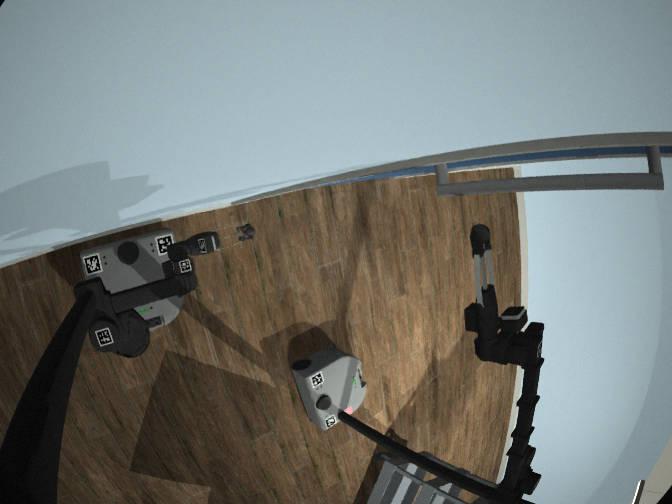

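execute_actions([
  {"r1":{"joints":{"gripper_m":0.1}}},
], cameras=[])

execute_actions([
  {"r1":{"joints":{"arm_m":0.495}}},
], cameras=[])

execute_actions([
  {"r1":{"joints":{"gripper_m":-0.03}}},
], cameras=[])

execute_actions([
  {"r1":{"joints":{"arm_m":0.46,"gripper_m":-0.06}}},
], cameras=[])

execute_actions([
  {"r1":{"joints":{"arm_m":0.42,"gripper_m":-0.07}}},
], cameras=["r1_wrist_camera"])

Scene clock: 152.50 s.
r1.base_odometry: x=-1.429 y=+1.475 heading=+1.559 (m, m, rad; r1's odometry frame)
r1.turned_by_wheels: +0.000 (rad since the last result)
r1.turned_by_imu: +0.001 (rad since the last result)
r1.base_tilt: forward=+0.9 right=-2.4 (deg)
r1.lidar_m: 2.02 2.15 3.07 0.86 0.82 2.78 2.72 1.22 0.94 0.92 0.98 1.40
r1.head_depth_mm: 743 793 853 919 995 - - / 748 800 859 925 - 1121 1220 / 753 806 868 928 - 1115 1231 / 760 806 858 925 1031 1125 1249 / 758 812 872 946 1032 1140 1246 / 769 826 888 965 1050 1155 1241 / 777 832 895 971 1056 1169 1093
r1.base_status: not commanded
r1.joint_positions: lift_m=+0.840 arm_m=+0.380 wrist_yaw_rad=+0.000 wrist_pitch_rad=-0.019 wrist_roll_rad=-0.016 gripper_m=+0.100 head_pan_rad=-1.563 head_tilt_rad=-0.407
r1.joint_status: all done
r1.motor_effort: left_wheel=+1(0) right_wheel=+0(0) lift_m=+28(28) arm_m=-5(5) wrist_yaw_rad=-1(0) wrist_pitch_rad=+9(9) wrist_roll_rad=+0(0) gripper_m=-1(80) head_pan_rad=-4(4) head_tilt_rad=+2(3) (%)
r1.hand_pose: x=-0.0214 y=-0.7811 z=+0.9493 quat_wxyz=(+0.713, +0.007, -0.701, -0.007) (m; r1's base frame)
r1.wrist_depth_mm: 293 287 277 274 274 268 264 / 303 298 282 284 283 275 271 / 316 308 292 293 291 286 280 / 323 316 304 302 298 294 288 / 334 329 317 315 310 301 298 / 350 341 331 327 320 312 307 / 360 353 335 339 333 326 315
r2.base_odometry: x=-2.090 y=-3.573 heading=-2.310 (m, m, rad; r2's odometry frame)
r2.turned_by_wheels: +0.000 (rad since the last result)
r2.turned_by_imu: +0.000 (rad since the last result)
r2.base_tilt: forward=-0.6 right=+0.1 (deg)
r2.lidar_m: - - 0.15 0.35 1.50 2.05 5.66 0.99 3.47 0.35 0.15 -
r2.head_depth_mm: 634 2428 2019 1516 1403 1276 1141 / 593 621 2007 1685 1452 1276 1142 / 3120 601 2001 1678 1451 1274 1159 / 3099 2283 1999 1675 1445 1273 1172 / 3075 2376 1929 1673 1436 1264 1125 / 2974 2418 1974 1626 1356 934 701 / 2764 809 697 608 553 461 396
r2.base_status: not commanded
r2.joint_positions: lift_m=+0.150 arm_m=+0.000 wrist_yaw_rad=+0.002 wrist_pitch_rad=-0.025 wrist_roll_rad=+0.006 gripper_m=-0.020 head_pan_rad=-1.793 head_tilt_rad=-0.890
r2.joint_status: not commanded
r2.motor_effort: left_wheel=-5(4) right_wheel=+4(3) lift_m=+23(23) arm_m=-2(3) wrist_yaw_rad=-1(2) wrist_pitch_rad=+9(9) wrist_roll_rad=-3(4) gripper_m=-9(9) head_pan_rad=-3(3) head_tilt_rad=-5(5) (%)
r2.hand_pose: x=-0.0211 y=-0.4008 z=+0.2584 quat_wxyz=(+0.705, +0.010, -0.709, -0.009) (m; r2's base frame)
r2.wrist_depth_mm: 149 184 430 - - - - / 149 184 430 - - - - / 150 185 438 - - - - / 150 185 435 - - - - / 150 185 438 - - - - / 150 185 381 - 691 690 691 / 150 186 340 494 524 527 525
pictures: none
No camera images: the call's "cameras" was empty. Leave "cameras" out to get every camera's image.

Scene clock: 154.60 s.
r1.base_odometry: x=-1.429 y=+1.475 heading=+1.559 (m, m, rad; r1's odometry frame)
r1.turned_by_wheels: +0.000 (rad since the last result)
r1.turned_by_imu: +0.000 (rad since the last result)
r1.base_tilt: forward=+0.9 right=-2.4 (deg)
r1.lidar_m: 2.02 2.15 3.07 0.86 0.82 2.78 2.71 1.22 0.94 0.92 0.98 1.40
r1.head_depth_mm: 742 793 851 918 997 - - / 748 800 858 923 - 1122 1227 / 754 807 865 917 1037 1115 1237 / 760 804 856 929 1036 1127 1248 / 756 813 875 947 1031 1138 1247 / 770 826 889 960 1050 1153 1233 / 776 830 896 967 1062 1170 1096
r1.base_status: not commanded
r1.joint_positions: lift_m=+0.840 arm_m=+0.495 wrist_yaw_rad=+0.000 wrist_pitch_rad=-0.019 wrist_roll_rad=-0.016 gripper_m=+0.100 head_pan_rad=-1.563 head_tilt_rad=-0.407
r1.joint_status: all done
r1.motor_effort: left_wheel=+1(0) right_wheel=+0(0) lift_m=+28(28) arm_m=+5(4) wrist_yaw_rad=+0(1) wrist_pitch_rad=+9(9) wrist_roll_rad=+0(0) gripper_m=+0(0) head_pan_rad=-5(4) head_tilt_rad=+3(3) (%)
r1.hand_pose: x=-0.0214 y=-0.8954 z=+0.9493 quat_wxyz=(+0.713, +0.007, -0.701, -0.007) (m; r1's base frame)
r1.wrist_depth_mm: 177 168 177 108 172 168 165 / 187 174 183 112 177 173 170 / 194 178 189 115 181 178 175 / 202 184 195 119 187 183 180 / 209 191 199 123 194 189 186 / 218 200 210 128 202 194 192 / 225 205 216 133 207 204 197
r2.base_odometry: x=-2.090 y=-3.573 heading=-2.310 (m, m, rad; r2's odometry frame)
r2.turned_by_wheels: +0.000 (rad since the last result)
r2.turned_by_imu: +0.000 (rad since the last result)
r2.base_tilt: forward=-0.3 right=+0.0 (deg)
r2.lidar_m: - - 0.15 0.34 1.50 2.06 5.67 0.99 3.46 0.35 0.15 -
r2.head_depth_mm: 2899 2489 2021 1514 1403 1279 1143 / 2875 2481 2019 1685 1451 1276 1135 / 599 618 1995 1679 1447 1275 1159 / 2946 588 1988 1666 1443 1266 1166 / 3041 578 1975 1662 1434 1258 1123 / 2957 2357 1918 1621 1352 935 700 / 2817 600 604 609 552 461 397
r2.base_status: not commanded
r2.joint_positions: lift_m=+0.150 arm_m=+0.000 wrist_yaw_rad=+0.002 wrist_pitch_rad=-0.025 wrist_roll_rad=+0.006 gripper_m=-0.020 head_pan_rad=-1.793 head_tilt_rad=-0.890
r2.joint_status: not commanded
r2.motor_effort: left_wheel=-5(4) right_wheel=+3(3) lift_m=+23(23) arm_m=-3(3) wrist_yaw_rad=-2(2) wrist_pitch_rad=+8(9) wrist_roll_rad=-4(3) gripper_m=-9(9) head_pan_rad=-3(3) head_tilt_rad=-6(5) (%)
r2.hand_pose: x=-0.0211 y=-0.4008 z=+0.2584 quat_wxyz=(+0.705, +0.010, -0.709, -0.009) (m; r2's base frame)
r2.wrist_depth_mm: 149 184 435 - - - - / 149 184 429 - - - - / 150 185 433 - - - - / 150 184 438 - - - - / 149 186 436 - - - - / 150 185 380 - 696 689 695 / 150 187 337 495 523 526 531
pictures: none
No camera images: the call's "cameras" was empty. Leave "cameras" out to get every camera's image.

Scene clock: 156.40 s.
r1.base_odometry: x=-1.429 y=+1.475 heading=+1.560 (m, m, rad; r1's odometry frame)
r1.turned_by_wheels: +0.000 (rad since the last result)
r1.turned_by_imu: +0.000 (rad since the last result)
r1.base_tilt: forward=+0.9 right=-2.4 (deg)
r1.lidar_m: 2.03 2.14 3.09 0.86 0.82 2.78 2.71 1.22 0.95 0.92 0.98 1.40
r1.head_depth_mm: 742 792 855 921 996 - - / 747 800 860 924 - 1117 1223 / 753 806 868 919 1038 1113 1236 / 761 803 857 934 1037 1128 1245 / 756 810 874 944 1030 1134 1245 / 768 826 885 964 1050 1149 1241 / 775 830 896 968 1054 1165 1097
r1.base_status: not commanded
r1.joint_positions: lift_m=+0.840 arm_m=+0.495 wrist_yaw_rad=+0.001 wrist_pitch_rad=-0.017 wrist_roll_rad=-0.016 gripper_m=-0.029 head_pan_rad=-1.563 head_tilt_rad=-0.407
r1.joint_status: all done
r1.motor_effort: left_wheel=+2(1) right_wheel=-1(0) lift_m=+28(28) arm_m=-2(5) wrist_yaw_rad=-2(1) wrist_pitch_rad=+8(9) wrist_roll_rad=+0(0) gripper_m=-21(94) head_pan_rad=-4(4) head_tilt_rad=+2(3) (%)
r1.hand_pose: x=-0.0212 y=-0.8959 z=+0.9499 quat_wxyz=(+0.713, +0.007, -0.701, -0.006) (m; r1's base frame)
r1.wrist_depth_mm: 171 167 176 106 170 167 164 / 186 172 183 110 175 172 168 / 193 178 188 114 180 177 174 / 201 183 194 118 186 182 179 / 208 190 200 120 192 188 185 / 215 197 206 124 198 195 191 / 223 205 215 131 206 201 198
r2.base_odometry: x=-2.090 y=-3.573 heading=-2.310 (m, m, rad; r2's odometry frame)
r2.turned_by_wheels: +0.000 (rad since the last result)
r2.turned_by_imu: +0.000 (rad since the last result)
r2.base_tilt: forward=-0.5 right=+0.2 (deg)
r2.lidar_m: - - 0.15 0.35 1.50 2.05 5.68 0.99 3.46 0.35 0.15 -
r2.head_depth_mm: 2871 2499 2008 1515 1399 1281 1145 / 2892 2474 1995 1684 1448 1279 1136 / 601 618 2012 1682 1446 1270 1160 / 2962 589 1987 1671 1445 1267 1165 / 3044 575 1981 1671 1442 1264 1124 / 2972 2417 1971 1620 1357 935 700 / 2774 549 614 609 553 461 396
r2.base_status: not commanded
r2.joint_positions: lift_m=+0.150 arm_m=+0.000 wrist_yaw_rad=+0.002 wrist_pitch_rad=-0.025 wrist_roll_rad=+0.006 gripper_m=-0.020 head_pan_rad=-1.793 head_tilt_rad=-0.890
r2.joint_status: not commanded
r2.motor_effort: left_wheel=-4(4) right_wheel=+3(4) lift_m=+23(23) arm_m=-3(2) wrist_yaw_rad=-2(2) wrist_pitch_rad=+9(8) wrist_roll_rad=-4(3) gripper_m=-9(10) head_pan_rad=-3(3) head_tilt_rad=-5(5) (%)
r2.hand_pose: x=-0.0211 y=-0.4008 z=+0.2584 quat_wxyz=(+0.705, +0.010, -0.709, -0.009) (m; r2's base frame)
r2.wrist_depth_mm: 150 185 431 - - - - / 150 184 434 - - - - / 150 185 437 - - - - / 150 185 438 - - - - / 150 186 436 - - - - / 150 186 382 - 691 688 701 / 150 186 339 496 523 522 529
pictures: none
No camera images: the call's "cameras" was empty. Leave "cameras" out to get every camera's image.

Scene clock: 158.33 s.
r1.base_odometry: x=-1.429 y=+1.475 heading=+1.559 (m, m, rad; r1's odometry frame)
r1.turned_by_wheels: +0.000 (rad since the last result)
r1.turned_by_imu: +0.002 (rad since the last result)
r1.base_tilt: forward=+0.9 right=-2.3 (deg)
r1.lidar_m: 2.03 2.15 3.08 0.86 0.82 2.77 2.71 1.21 0.92 0.89 0.98 1.40
r1.head_depth_mm: 721 773 831 896 972 - - / 724 776 832 894 - 1088 1191 / 726 777 834 889 1010 1080 1193 / 729 774 830 897 1002 1088 1204 / 757 811 873 940 1032 1136 1248 / 770 825 886 962 1050 1147 1235 / 773 829 895 972 1061 1166 1095
r1.base_status: not commanded
r1.joint_positions: lift_m=+0.840 arm_m=+0.461 wrist_yaw_rad=-0.002 wrist_pitch_rad=-0.015 wrist_roll_rad=-0.016 gripper_m=-0.052 head_pan_rad=-1.563 head_tilt_rad=-0.407
r1.joint_status: gripper_m off_target (ended at -0.052, target -0.060); the others done
r1.on_its_own: gripper_m is held at -0.053, not at your -0.060, by its stall guard, which is still easing; arm_m is at rest, and its effort (-19) is outside its rest range (-14 to +14)
r1.motor_effort: left_wheel=+1(1) right_wheel=+0(5) lift_m=+28(28) arm_m=-19(25) wrist_yaw_rad=+2(2) wrist_pitch_rad=+7(8) wrist_roll_rad=+0(0) gripper_m=-29(100) head_pan_rad=-4(4) head_tilt_rad=+3(2) (%)
r1.hand_pose: x=-0.0219 y=-0.8621 z=+0.9504 quat_wxyz=(+0.713, +0.005, -0.701, -0.006) (m; r1's base frame)
r1.wrist_depth_mm: 214 197 176 107 172 171 169 / 220 204 180 111 178 176 174 / 227 211 186 115 183 181 180 / 235 217 194 118 189 187 185 / 245 228 199 121 194 193 191 / 252 235 227 124 201 199 199 / 262 255 213 169 209 206 205
r2.base_odometry: x=-2.090 y=-3.573 heading=-2.310 (m, m, rad; r2's odometry frame)
r2.turned_by_wheels: +0.000 (rad since the last result)
r2.turned_by_imu: +0.000 (rad since the last result)
r2.base_tilt: forward=-0.4 right=+0.3 (deg)
r2.lidar_m: - - 0.15 0.35 1.50 2.05 5.67 0.99 3.45 0.35 0.15 -
r2.head_depth_mm: 2888 2514 2022 1510 1408 1279 1144 / 2883 2488 2010 1688 1456 1276 1141 / 564 602 2000 1678 1447 1274 1156 / 3074 583 1986 1676 1446 1268 1166 / 3010 2445 1986 1664 1438 1264 1125 / 2959 604 1875 1629 996 935 701 / 1058 679 580 598 552 461 397
r2.base_status: not commanded
r2.joint_positions: lift_m=+0.150 arm_m=+0.000 wrist_yaw_rad=+0.002 wrist_pitch_rad=-0.025 wrist_roll_rad=+0.006 gripper_m=-0.020 head_pan_rad=-1.793 head_tilt_rad=-0.890
r2.joint_status: not commanded
r2.motor_effort: left_wheel=-5(4) right_wheel=+3(3) lift_m=+23(23) arm_m=-3(2) wrist_yaw_rad=-1(1) wrist_pitch_rad=+9(9) wrist_roll_rad=-4(4) gripper_m=-9(9) head_pan_rad=-3(4) head_tilt_rad=-6(5) (%)
r2.hand_pose: x=-0.0211 y=-0.4008 z=+0.2584 quat_wxyz=(+0.705, +0.010, -0.709, -0.009) (m; r2's base frame)
r2.wrist_depth_mm: 149 185 310 - - - - / 149 185 310 - - - - / 149 185 311 - - - - / 150 184 310 - - - - / 149 185 309 - - - - / 150 186 264 - 683 691 695 / 150 186 254 496 522 531 531
pictures: none
No camera images: the call's "cameras" was empty. Leave "cameras" out to get every camera's image.

Scene clock: 160.30 s.
r1.base_odometry: x=-1.429 y=+1.475 heading=+1.559 (m, m, rad; r1's odometry frame)
r1.turned_by_wheels: +0.000 (rad since the last result)
r1.turned_by_imu: -0.003 (rad since the last result)
r1.base_tilt: forward=+0.9 right=-2.4 (deg)
r1.lidar_m: 2.02 2.14 3.05 0.86 0.82 2.77 2.72 1.22 0.89 0.85 0.98 1.40
r1.head_depth_mm: 696 748 803 869 941 - - / 695 743 801 867 - 1049 1150 / 695 743 800 856 969 1034 1146 / 694 736 790 852 963 1047 1163 / 751 809 873 945 1030 1133 1244 / 767 822 884 957 1046 1143 1237 / 775 829 894 968 1058 1162 1093
r1.base_status: not commanded
r1.joint_positions: lift_m=+0.840 arm_m=+0.421 wrist_yaw_rad=-0.004 wrist_pitch_rad=-0.015 wrist_roll_rad=-0.016 gripper_m=-0.062 head_pan_rad=-1.563 head_tilt_rad=-0.407
r1.joint_status: gripper_m off_target (ended at -0.062, target -0.070); the others done
r1.on_its_own: gripper_m is held at -0.063, not at your -0.070, by its stall guard, which is still easing; arm_m is at rest, and its effort (-17) is outside its rest range (-14 to +14)
r1.motor_effort: left_wheel=+1(4) right_wheel=+1(4) lift_m=+28(28) arm_m=-17(22) wrist_yaw_rad=+2(3) wrist_pitch_rad=+7(10) wrist_roll_rad=+0(0) gripper_m=-34(96) head_pan_rad=-4(4) head_tilt_rad=+3(3) (%)
r1.hand_pose: x=-0.0224 y=-0.8220 z=+0.9502 quat_wxyz=(+0.713, +0.004, -0.701, -0.007) (m; r1's base frame)
r1.wrist_depth_mm: 250 236 174 108 174 176 177 / 259 244 178 111 180 182 183 / 266 260 183 114 185 186 189 / 277 270 189 119 191 193 194 / 286 279 196 121 198 199 200 / 297 292 206 124 205 207 208 / 306 304 211 207 212 213 216
r2.base_odometry: x=-2.090 y=-3.573 heading=-2.310 (m, m, rad; r2's odometry frame)
r2.turned_by_wheels: +0.000 (rad since the last result)
r2.turned_by_imu: +0.000 (rad since the last result)
r2.base_tilt: forward=-0.3 right=+0.1 (deg)
r2.lidar_m: - - 0.15 0.35 1.50 2.05 5.65 0.99 3.44 0.35 0.15 -
r2.head_depth_mm: 2874 2500 2028 1513 1401 1278 1142 / 613 2260 2018 1692 1451 1275 1140 / 2979 605 1993 1677 1450 1269 1156 / 3103 625 1985 1670 1439 1268 1166 / 3039 2368 1926 1674 1437 1244 1128 / 2801 562 1863 1551 922 936 701 / 2792 468 586 602 552 461 396
r2.base_status: not commanded
r2.joint_positions: lift_m=+0.150 arm_m=+0.000 wrist_yaw_rad=+0.002 wrist_pitch_rad=-0.025 wrist_roll_rad=+0.006 gripper_m=-0.020 head_pan_rad=-1.793 head_tilt_rad=-0.890
r2.joint_status: not commanded
r2.motor_effort: left_wheel=-5(4) right_wheel=+3(4) lift_m=+23(23) arm_m=-3(3) wrist_yaw_rad=+0(2) wrist_pitch_rad=+9(8) wrist_roll_rad=-3(3) gripper_m=-9(10) head_pan_rad=-3(4) head_tilt_rad=-6(5) (%)
r2.hand_pose: x=-0.0211 y=-0.4008 z=+0.2584 quat_wxyz=(+0.705, +0.010, -0.709, -0.009) (m; r2's base frame)
r2.wrist_depth_mm: 149 184 219 - - - - / 149 185 225 - - - - / 150 185 230 - - - - / 150 185 237 - - - - / 150 185 243 - - - - / 150 186 607 - 689 693 704 / 150 186 511 495 521 527 524
pictures: r1_wrist_camera
camera_calibration (this result's frames):
r1_wrist_camera: T_world_to_cam=[[-0.999954, 0.00162852, -0.0094367, -0.0112005], [0.00957236, 0.197848, -0.980186, 1.12279], [0.000270782, -0.980231, -0.197854, -0.456765], [0, 0, 0, 1]] pos_world=[-0.021824, -0.669858, 1.01006]
Images, in order (width x height): r1_wrist_camera 644x364.

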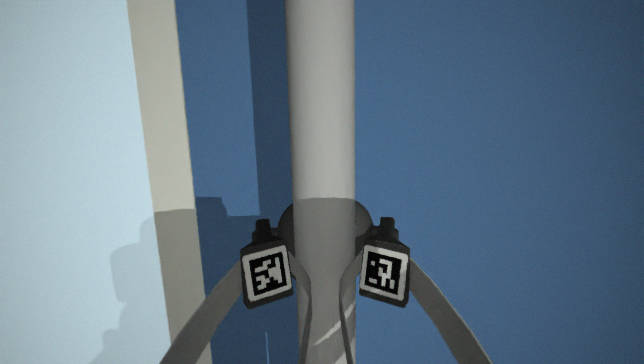

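execute_actions([
  {"r1":{"base":{"translate_m":-0.035},"joints":{"arm_m":0.3,"gripper_m":-0.08}}},
], cameras=[])

execute_actions([
  {"r1":{"base":{"translate_m":-0.06},"joints":{"arm_m":0.16,"gripper_m":-0.085}}},
], cameras=[])

execute_actions([
  {"r1":{"base":{"translate_m":-0.1},"joints":{"arm_m":0.02,"gripper_m":-0.08}},"r2":{"joints":{"arm_m":0.5},"contact_limits":{"arm_m":15}}},
], cameras=["r2_nav_camera"])

Scene clock: 164.97 s.
r1.base_odometry: x=-1.429 y=+1.440 heading=+1.560 (m, m, rad; r1's odometry frame)
r1.turned_by_wheels: +0.000 (rad since the last result)
r1.turned_by_imu: +0.003 (rad since the last result)
r1.base_tilt: forward=+0.9 right=-2.4 (deg)
r1.lidar_m: 2.06 2.19 3.11 0.82 0.79 2.74 2.68 1.21 0.80 0.72 0.97 1.39
r1.head_depth_mm: 620 667 719 782 854 - - / 611 656 706 765 810 941 1034 / 599 643 692 751 - 923 999 / 590 624 664 725 803 884 975 / 730 787 846 931 1017 1115 1239 / 766 820 885 959 1046 1143 1241 / 772 829 893 967 1058 1165 1100
r1.base_status: done
r1.joint_positions: lift_m=+0.840 arm_m=+0.301 wrist_yaw_rad=+0.048 wrist_pitch_rad=-0.017 wrist_roll_rad=-0.016 gripper_m=-0.071 head_pan_rad=-1.563 head_tilt_rad=-0.407
r1.joint_status: gripper_m off_target (ended at -0.071, target -0.080); the others done
r1.on_its_own: wrist_yaw_rad is held at +0.053, not at your +0.000, by its stall guard, which is not easing now; gripper_m is held at -0.073, not at your -0.080, by its stall guard, which is still easing; arm_m is at rest, and its effort (-20) is outside its rest range (-14 to +14)
r1.motor_effort: left_wheel=+2(24) right_wheel=-3(42) lift_m=+28(28) arm_m=-20(24) wrist_yaw_rad=+3(46) wrist_pitch_rad=+8(8) wrist_roll_rad=+1(1) gripper_m=-39(100) head_pan_rad=-5(4) head_tilt_rad=+3(4) (%)
r1.hand_pose: x=-0.0092 y=-0.7018 z=+0.9498 quat_wxyz=(+0.713, +0.023, -0.701, +0.011) (m; r1's base frame)
r1.wrist_depth_mm: 384 371 170 108 180 186 192 / 395 383 175 111 185 191 198 / 408 395 180 114 191 198 205 / 420 407 186 119 198 204 212 / 439 426 190 121 206 212 219 / 459 439 196 125 212 220 228 / 477 460 206 133 218 228 238
r2.base_odometry: x=-2.090 y=-3.573 heading=-2.310 (m, m, rad; r2's odometry frame)
r2.turned_by_wheels: +0.000 (rad since the last result)
r2.turned_by_imu: +0.000 (rad since the last result)
r2.base_tilt: forward=-0.4 right=+0.1 (deg)
r2.lidar_m: - - 0.15 0.35 1.50 2.05 5.67 1.01 3.47 0.35 0.15 -
r2.head_depth_mm: 614 2265 2030 1489 1415 1278 1143 / 3000 670 1999 1682 1455 1273 1138 / 3125 2310 2012 1674 1438 1272 1163 / 543 601 1930 1640 1411 1265 1163 / 442 527 640 845 1247 1255 1124 / 563 713 980 1545 1435 934 701 / 804 1155 1590 609 554 461 396
r2.base_status: not commanded
r2.joint_positions: lift_m=+0.150 arm_m=+0.000 wrist_yaw_rad=+0.002 wrist_pitch_rad=-0.025 wrist_roll_rad=+0.006 gripper_m=-0.020 head_pan_rad=-1.793 head_tilt_rad=-0.890
r2.joint_status: not commanded
r2.motor_effort: left_wheel=-4(5) right_wheel=+3(3) lift_m=+23(23) arm_m=-3(3) wrist_yaw_rad=-1(1) wrist_pitch_rad=+9(9) wrist_roll_rad=-3(4) gripper_m=-9(9) head_pan_rad=-3(3) head_tilt_rad=-6(5) (%)
r2.hand_pose: x=-0.0211 y=-0.4008 z=+0.2584 quat_wxyz=(+0.705, +0.010, -0.709, -0.009) (m; r2's base frame)
r2.wrist_depth_mm: 149 184 - 458 238 - - / 149 184 - 470 245 - - / 149 185 - 484 254 - - / 150 185 - 487 258 - - / 150 186 - 494 264 - - / 150 186 678 - 271 693 697 / 150 186 519 477 317 522 525
pictures: none
No camera images: the call's "cameras" was empty. Leave "cameras" out to get every camera's image.

Scene clock: 167.27 s.
r1.base_odometry: x=-1.430 y=+1.380 heading=+1.560 (m, m, rad; r1's odometry frame)
r1.turned_by_wheels: +0.001 (rad since the last result)
r1.turned_by_imu: +0.002 (rad since the last result)
r1.base_tilt: forward=+1.0 right=-2.4 (deg)
r1.lidar_m: 2.12 2.24 3.21 0.77 0.78 2.67 2.62 1.22 0.68 0.57 0.97 1.40
r1.head_depth_mm: 529 571 620 678 748 816 - / 509 549 592 645 710 - - / 490 526 569 617 671 - - / 474 498 530 571 608 - 778 / 458 489 525 570 626 693 782 / 752 811 875 952 1039 1149 1250 / 769 827 889 962 1054 1158 1173
r1.base_status: done
r1.joint_positions: lift_m=+0.840 arm_m=+0.161 wrist_yaw_rad=+0.083 wrist_pitch_rad=-0.019 wrist_roll_rad=-0.015 gripper_m=-0.073 head_pan_rad=-1.563 head_tilt_rad=-0.407
r1.joint_status: gripper_m off_target (ended at -0.073, target -0.085); the others done
r1.on_its_own: wrist_yaw_rad is held at +0.053, not at your +0.000, by its stall guard, which is still easing; gripper_m is held at -0.074, not at your -0.085, by its stall guard, which is still easing; arm_m is at rest, and its effort (-19) is outside its rest range (-14 to +14)
r1.motor_effort: left_wheel=+8(24) right_wheel=-16(50) lift_m=+28(28) arm_m=-19(19) wrist_yaw_rad=-23(65) wrist_pitch_rad=+9(9) wrist_roll_rad=+0(1) gripper_m=-23(97) head_pan_rad=-4(4) head_tilt_rad=+3(3) (%)
r1.hand_pose: x=-0.0001 y=-0.5611 z=+0.9493 quat_wxyz=(+0.712, +0.036, -0.701, +0.023) (m; r1's base frame)
r1.wrist_depth_mm: 538 161 166 108 190 205 221 / 564 166 170 111 196 212 229 / 591 549 175 115 202 219 240 / 606 579 180 118 209 227 249 / 634 587 184 121 218 236 258 / 651 616 187 126 227 244 269 / 682 649 199 184 230 256 283
r2.base_odometry: x=-2.090 y=-3.573 heading=-2.310 (m, m, rad; r2's odometry frame)
r2.turned_by_wheels: +0.000 (rad since the last result)
r2.turned_by_imu: +0.000 (rad since the last result)
r2.base_tilt: forward=-0.5 right=+0.2 (deg)
r2.lidar_m: - - 0.15 0.35 1.51 2.06 5.70 1.04 0.59 0.35 0.15 -
r2.head_depth_mm: 3152 2324 2019 1488 1431 1280 1139 / 532 2267 2014 1672 1459 1274 1139 / 545 617 731 970 1393 1267 1161 / 615 710 843 1035 1335 1263 1172 / 706 834 1024 1320 1432 1262 1124 / 827 1014 1306 1613 1435 935 702 / 1001 1288 1602 608 552 461 397
r2.base_status: not commanded
r2.joint_positions: lift_m=+0.150 arm_m=+0.000 wrist_yaw_rad=+0.002 wrist_pitch_rad=-0.025 wrist_roll_rad=+0.006 gripper_m=-0.020 head_pan_rad=-1.793 head_tilt_rad=-0.890
r2.joint_status: not commanded
r2.motor_effort: left_wheel=-4(5) right_wheel=+3(4) lift_m=+23(23) arm_m=-3(2) wrist_yaw_rad=+0(2) wrist_pitch_rad=+9(9) wrist_roll_rad=-3(3) gripper_m=-9(9) head_pan_rad=-3(3) head_tilt_rad=-5(5) (%)
r2.hand_pose: x=-0.0211 y=-0.4008 z=+0.2584 quat_wxyz=(+0.705, +0.010, -0.709, -0.009) (m; r2's base frame)
r2.wrist_depth_mm: 150 184 - 719 466 343 288 / 149 184 - 735 470 346 300 / 149 185 - 753 481 349 304 / 150 185 - 756 486 355 - / 150 185 - 791 493 356 861 / 150 186 678 - 492 362 654 / 151 185 523 499 478 364 500
pictures: none
No camera images: the call's "cameras" was empty. Leave "cameras" out to get every camera's image.

Scene clock: 172.13 s.
r1.base_odometry: x=-1.430 y=+1.280 heading=+1.560 (m, m, rad; r1's odometry frame)
r1.turned_by_wheels: +0.000 (rad since the last result)
r1.turned_by_imu: +0.001 (rad since the last result)
r1.base_tilt: forward=+0.9 right=-2.4 (deg)
r1.lidar_m: 2.22 2.35 3.38 0.75 0.88 2.57 2.52 1.21 0.59 0.43 0.42 1.16
r1.head_depth_mm: 446 484 530 585 653 740 853 / 416 449 489 536 591 663 751 / 391 420 454 494 541 600 681 / 368 390 419 453 492 528 - / 347 360 391 420 454 495 547 / 329 350 373 399 435 482 971 / 319 348 869 955 1047 1149 1245
r1.base_status: done
r1.joint_positions: lift_m=+0.840 arm_m=+0.021 wrist_yaw_rad=+0.183 wrist_pitch_rad=-0.020 wrist_roll_rad=-0.014 gripper_m=-0.055 head_pan_rad=-1.563 head_tilt_rad=-0.407
r1.joint_status: gripper_m off_target (ended at -0.055, target -0.080); the others done
r1.on_its_own: wrist_yaw_rad is held at +0.177, not at your +0.000, by its stall guard, which is not easing now; gripper_m is held at -0.056, not at your -0.080, by its stall guard, which is still easing; arm_m is at rest, and its effort (-18) is outside its rest range (-14 to +14)
r1.motor_effort: left_wheel=+2(16) right_wheel=-6(38) lift_m=+28(28) arm_m=-18(22) wrist_yaw_rad=-5(69) wrist_pitch_rad=+10(10) wrist_roll_rad=+0(0) gripper_m=-16(77) head_pan_rad=-5(4) head_tilt_rad=+2(3) (%)
r1.hand_pose: x=+0.0251 y=-0.4177 z=+0.9490 quat_wxyz=(+0.710, +0.072, -0.698, +0.058) (m; r1's base frame)
r1.wrist_depth_mm: 744 154 165 108 197 222 251 / 797 158 169 112 205 230 259 / 812 165 173 116 212 238 273 / 873 171 178 119 218 248 286 / 883 810 181 122 230 258 298 / 908 842 183 127 240 270 313 / 941 889 197 134 240 283 329
r2.base_odometry: x=-2.090 y=-3.573 heading=-2.310 (m, m, rad; r2's odometry frame)
r2.turned_by_wheels: +0.000 (rad since the last result)
r2.turned_by_imu: +0.000 (rad since the last result)
r2.base_tilt: forward=-0.3 right=+0.3 (deg)
r2.lidar_m: - - 0.15 0.34 1.51 2.05 5.64 1.10 0.73 0.35 0.15 -
r2.head_depth_mm: 631 758 2013 1513 1458 1278 1143 / 676 765 883 1534 1446 1275 1138 / 730 834 974 1177 1385 1268 1173 / 794 920 1092 1345 1445 1264 1148 / 870 1024 1244 1532 1381 1265 1134 / 961 1154 1441 1633 1419 935 702 / 1076 1325 1604 608 553 461 397
r2.base_status: not commanded
r2.joint_positions: lift_m=+0.150 arm_m=+0.500 wrist_yaw_rad=+0.000 wrist_pitch_rad=-0.024 wrist_roll_rad=+0.006 gripper_m=-0.020 head_pan_rad=-1.793 head_tilt_rad=-0.890
r2.joint_status: all done
r2.motor_effort: left_wheel=-5(5) right_wheel=+3(3) lift_m=+23(23) arm_m=+3(4) wrist_yaw_rad=+0(1) wrist_pitch_rad=+8(9) wrist_roll_rad=-3(4) gripper_m=-8(9) head_pan_rad=-3(3) head_tilt_rad=-6(6) (%)
r2.contact_limits: arm_m 15 (drawing in: default 19, maximum 31; extending or still: default 26, maximum 42)
r2.hand_pose: x=-0.0213 y=-0.9002 z=+0.2586 quat_wxyz=(+0.705, +0.009, -0.709, -0.009) (m; r2's base frame)
r2.wrist_depth_mm: - - 587 385 283 225 187 / - - 601 395 291 229 189 / - - 614 400 294 232 191 / - - 634 415 298 235 193 / 979 - 653 423 304 238 195 / 671 669 659 - 309 241 198 / 513 514 521 469 300 246 199
pictures: r2_nav_camera (sideways: a quarter turn counterclockwise sets it upright)
camera_calibration (this result's frames):
r2_nav_camera: T_world_to_cam=[[-0.157391, -0.789602, 0.593091, -0.726865], [-0.974245, 0.222354, 0.0374885, 0.00866723], [-0.161477, -0.571916, -0.804262, 1.00758], [0, 0, 0, 1]] pos_world=[0.0567436, 0.00039067, 1.24113]
Images, in order (width x height): r2_nav_camera 672x504.

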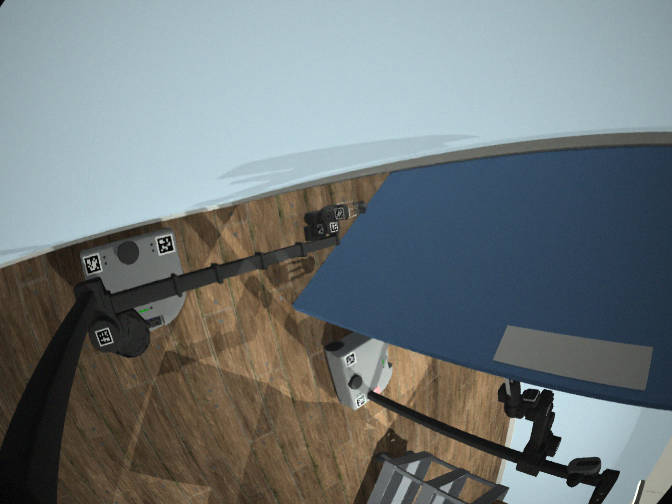

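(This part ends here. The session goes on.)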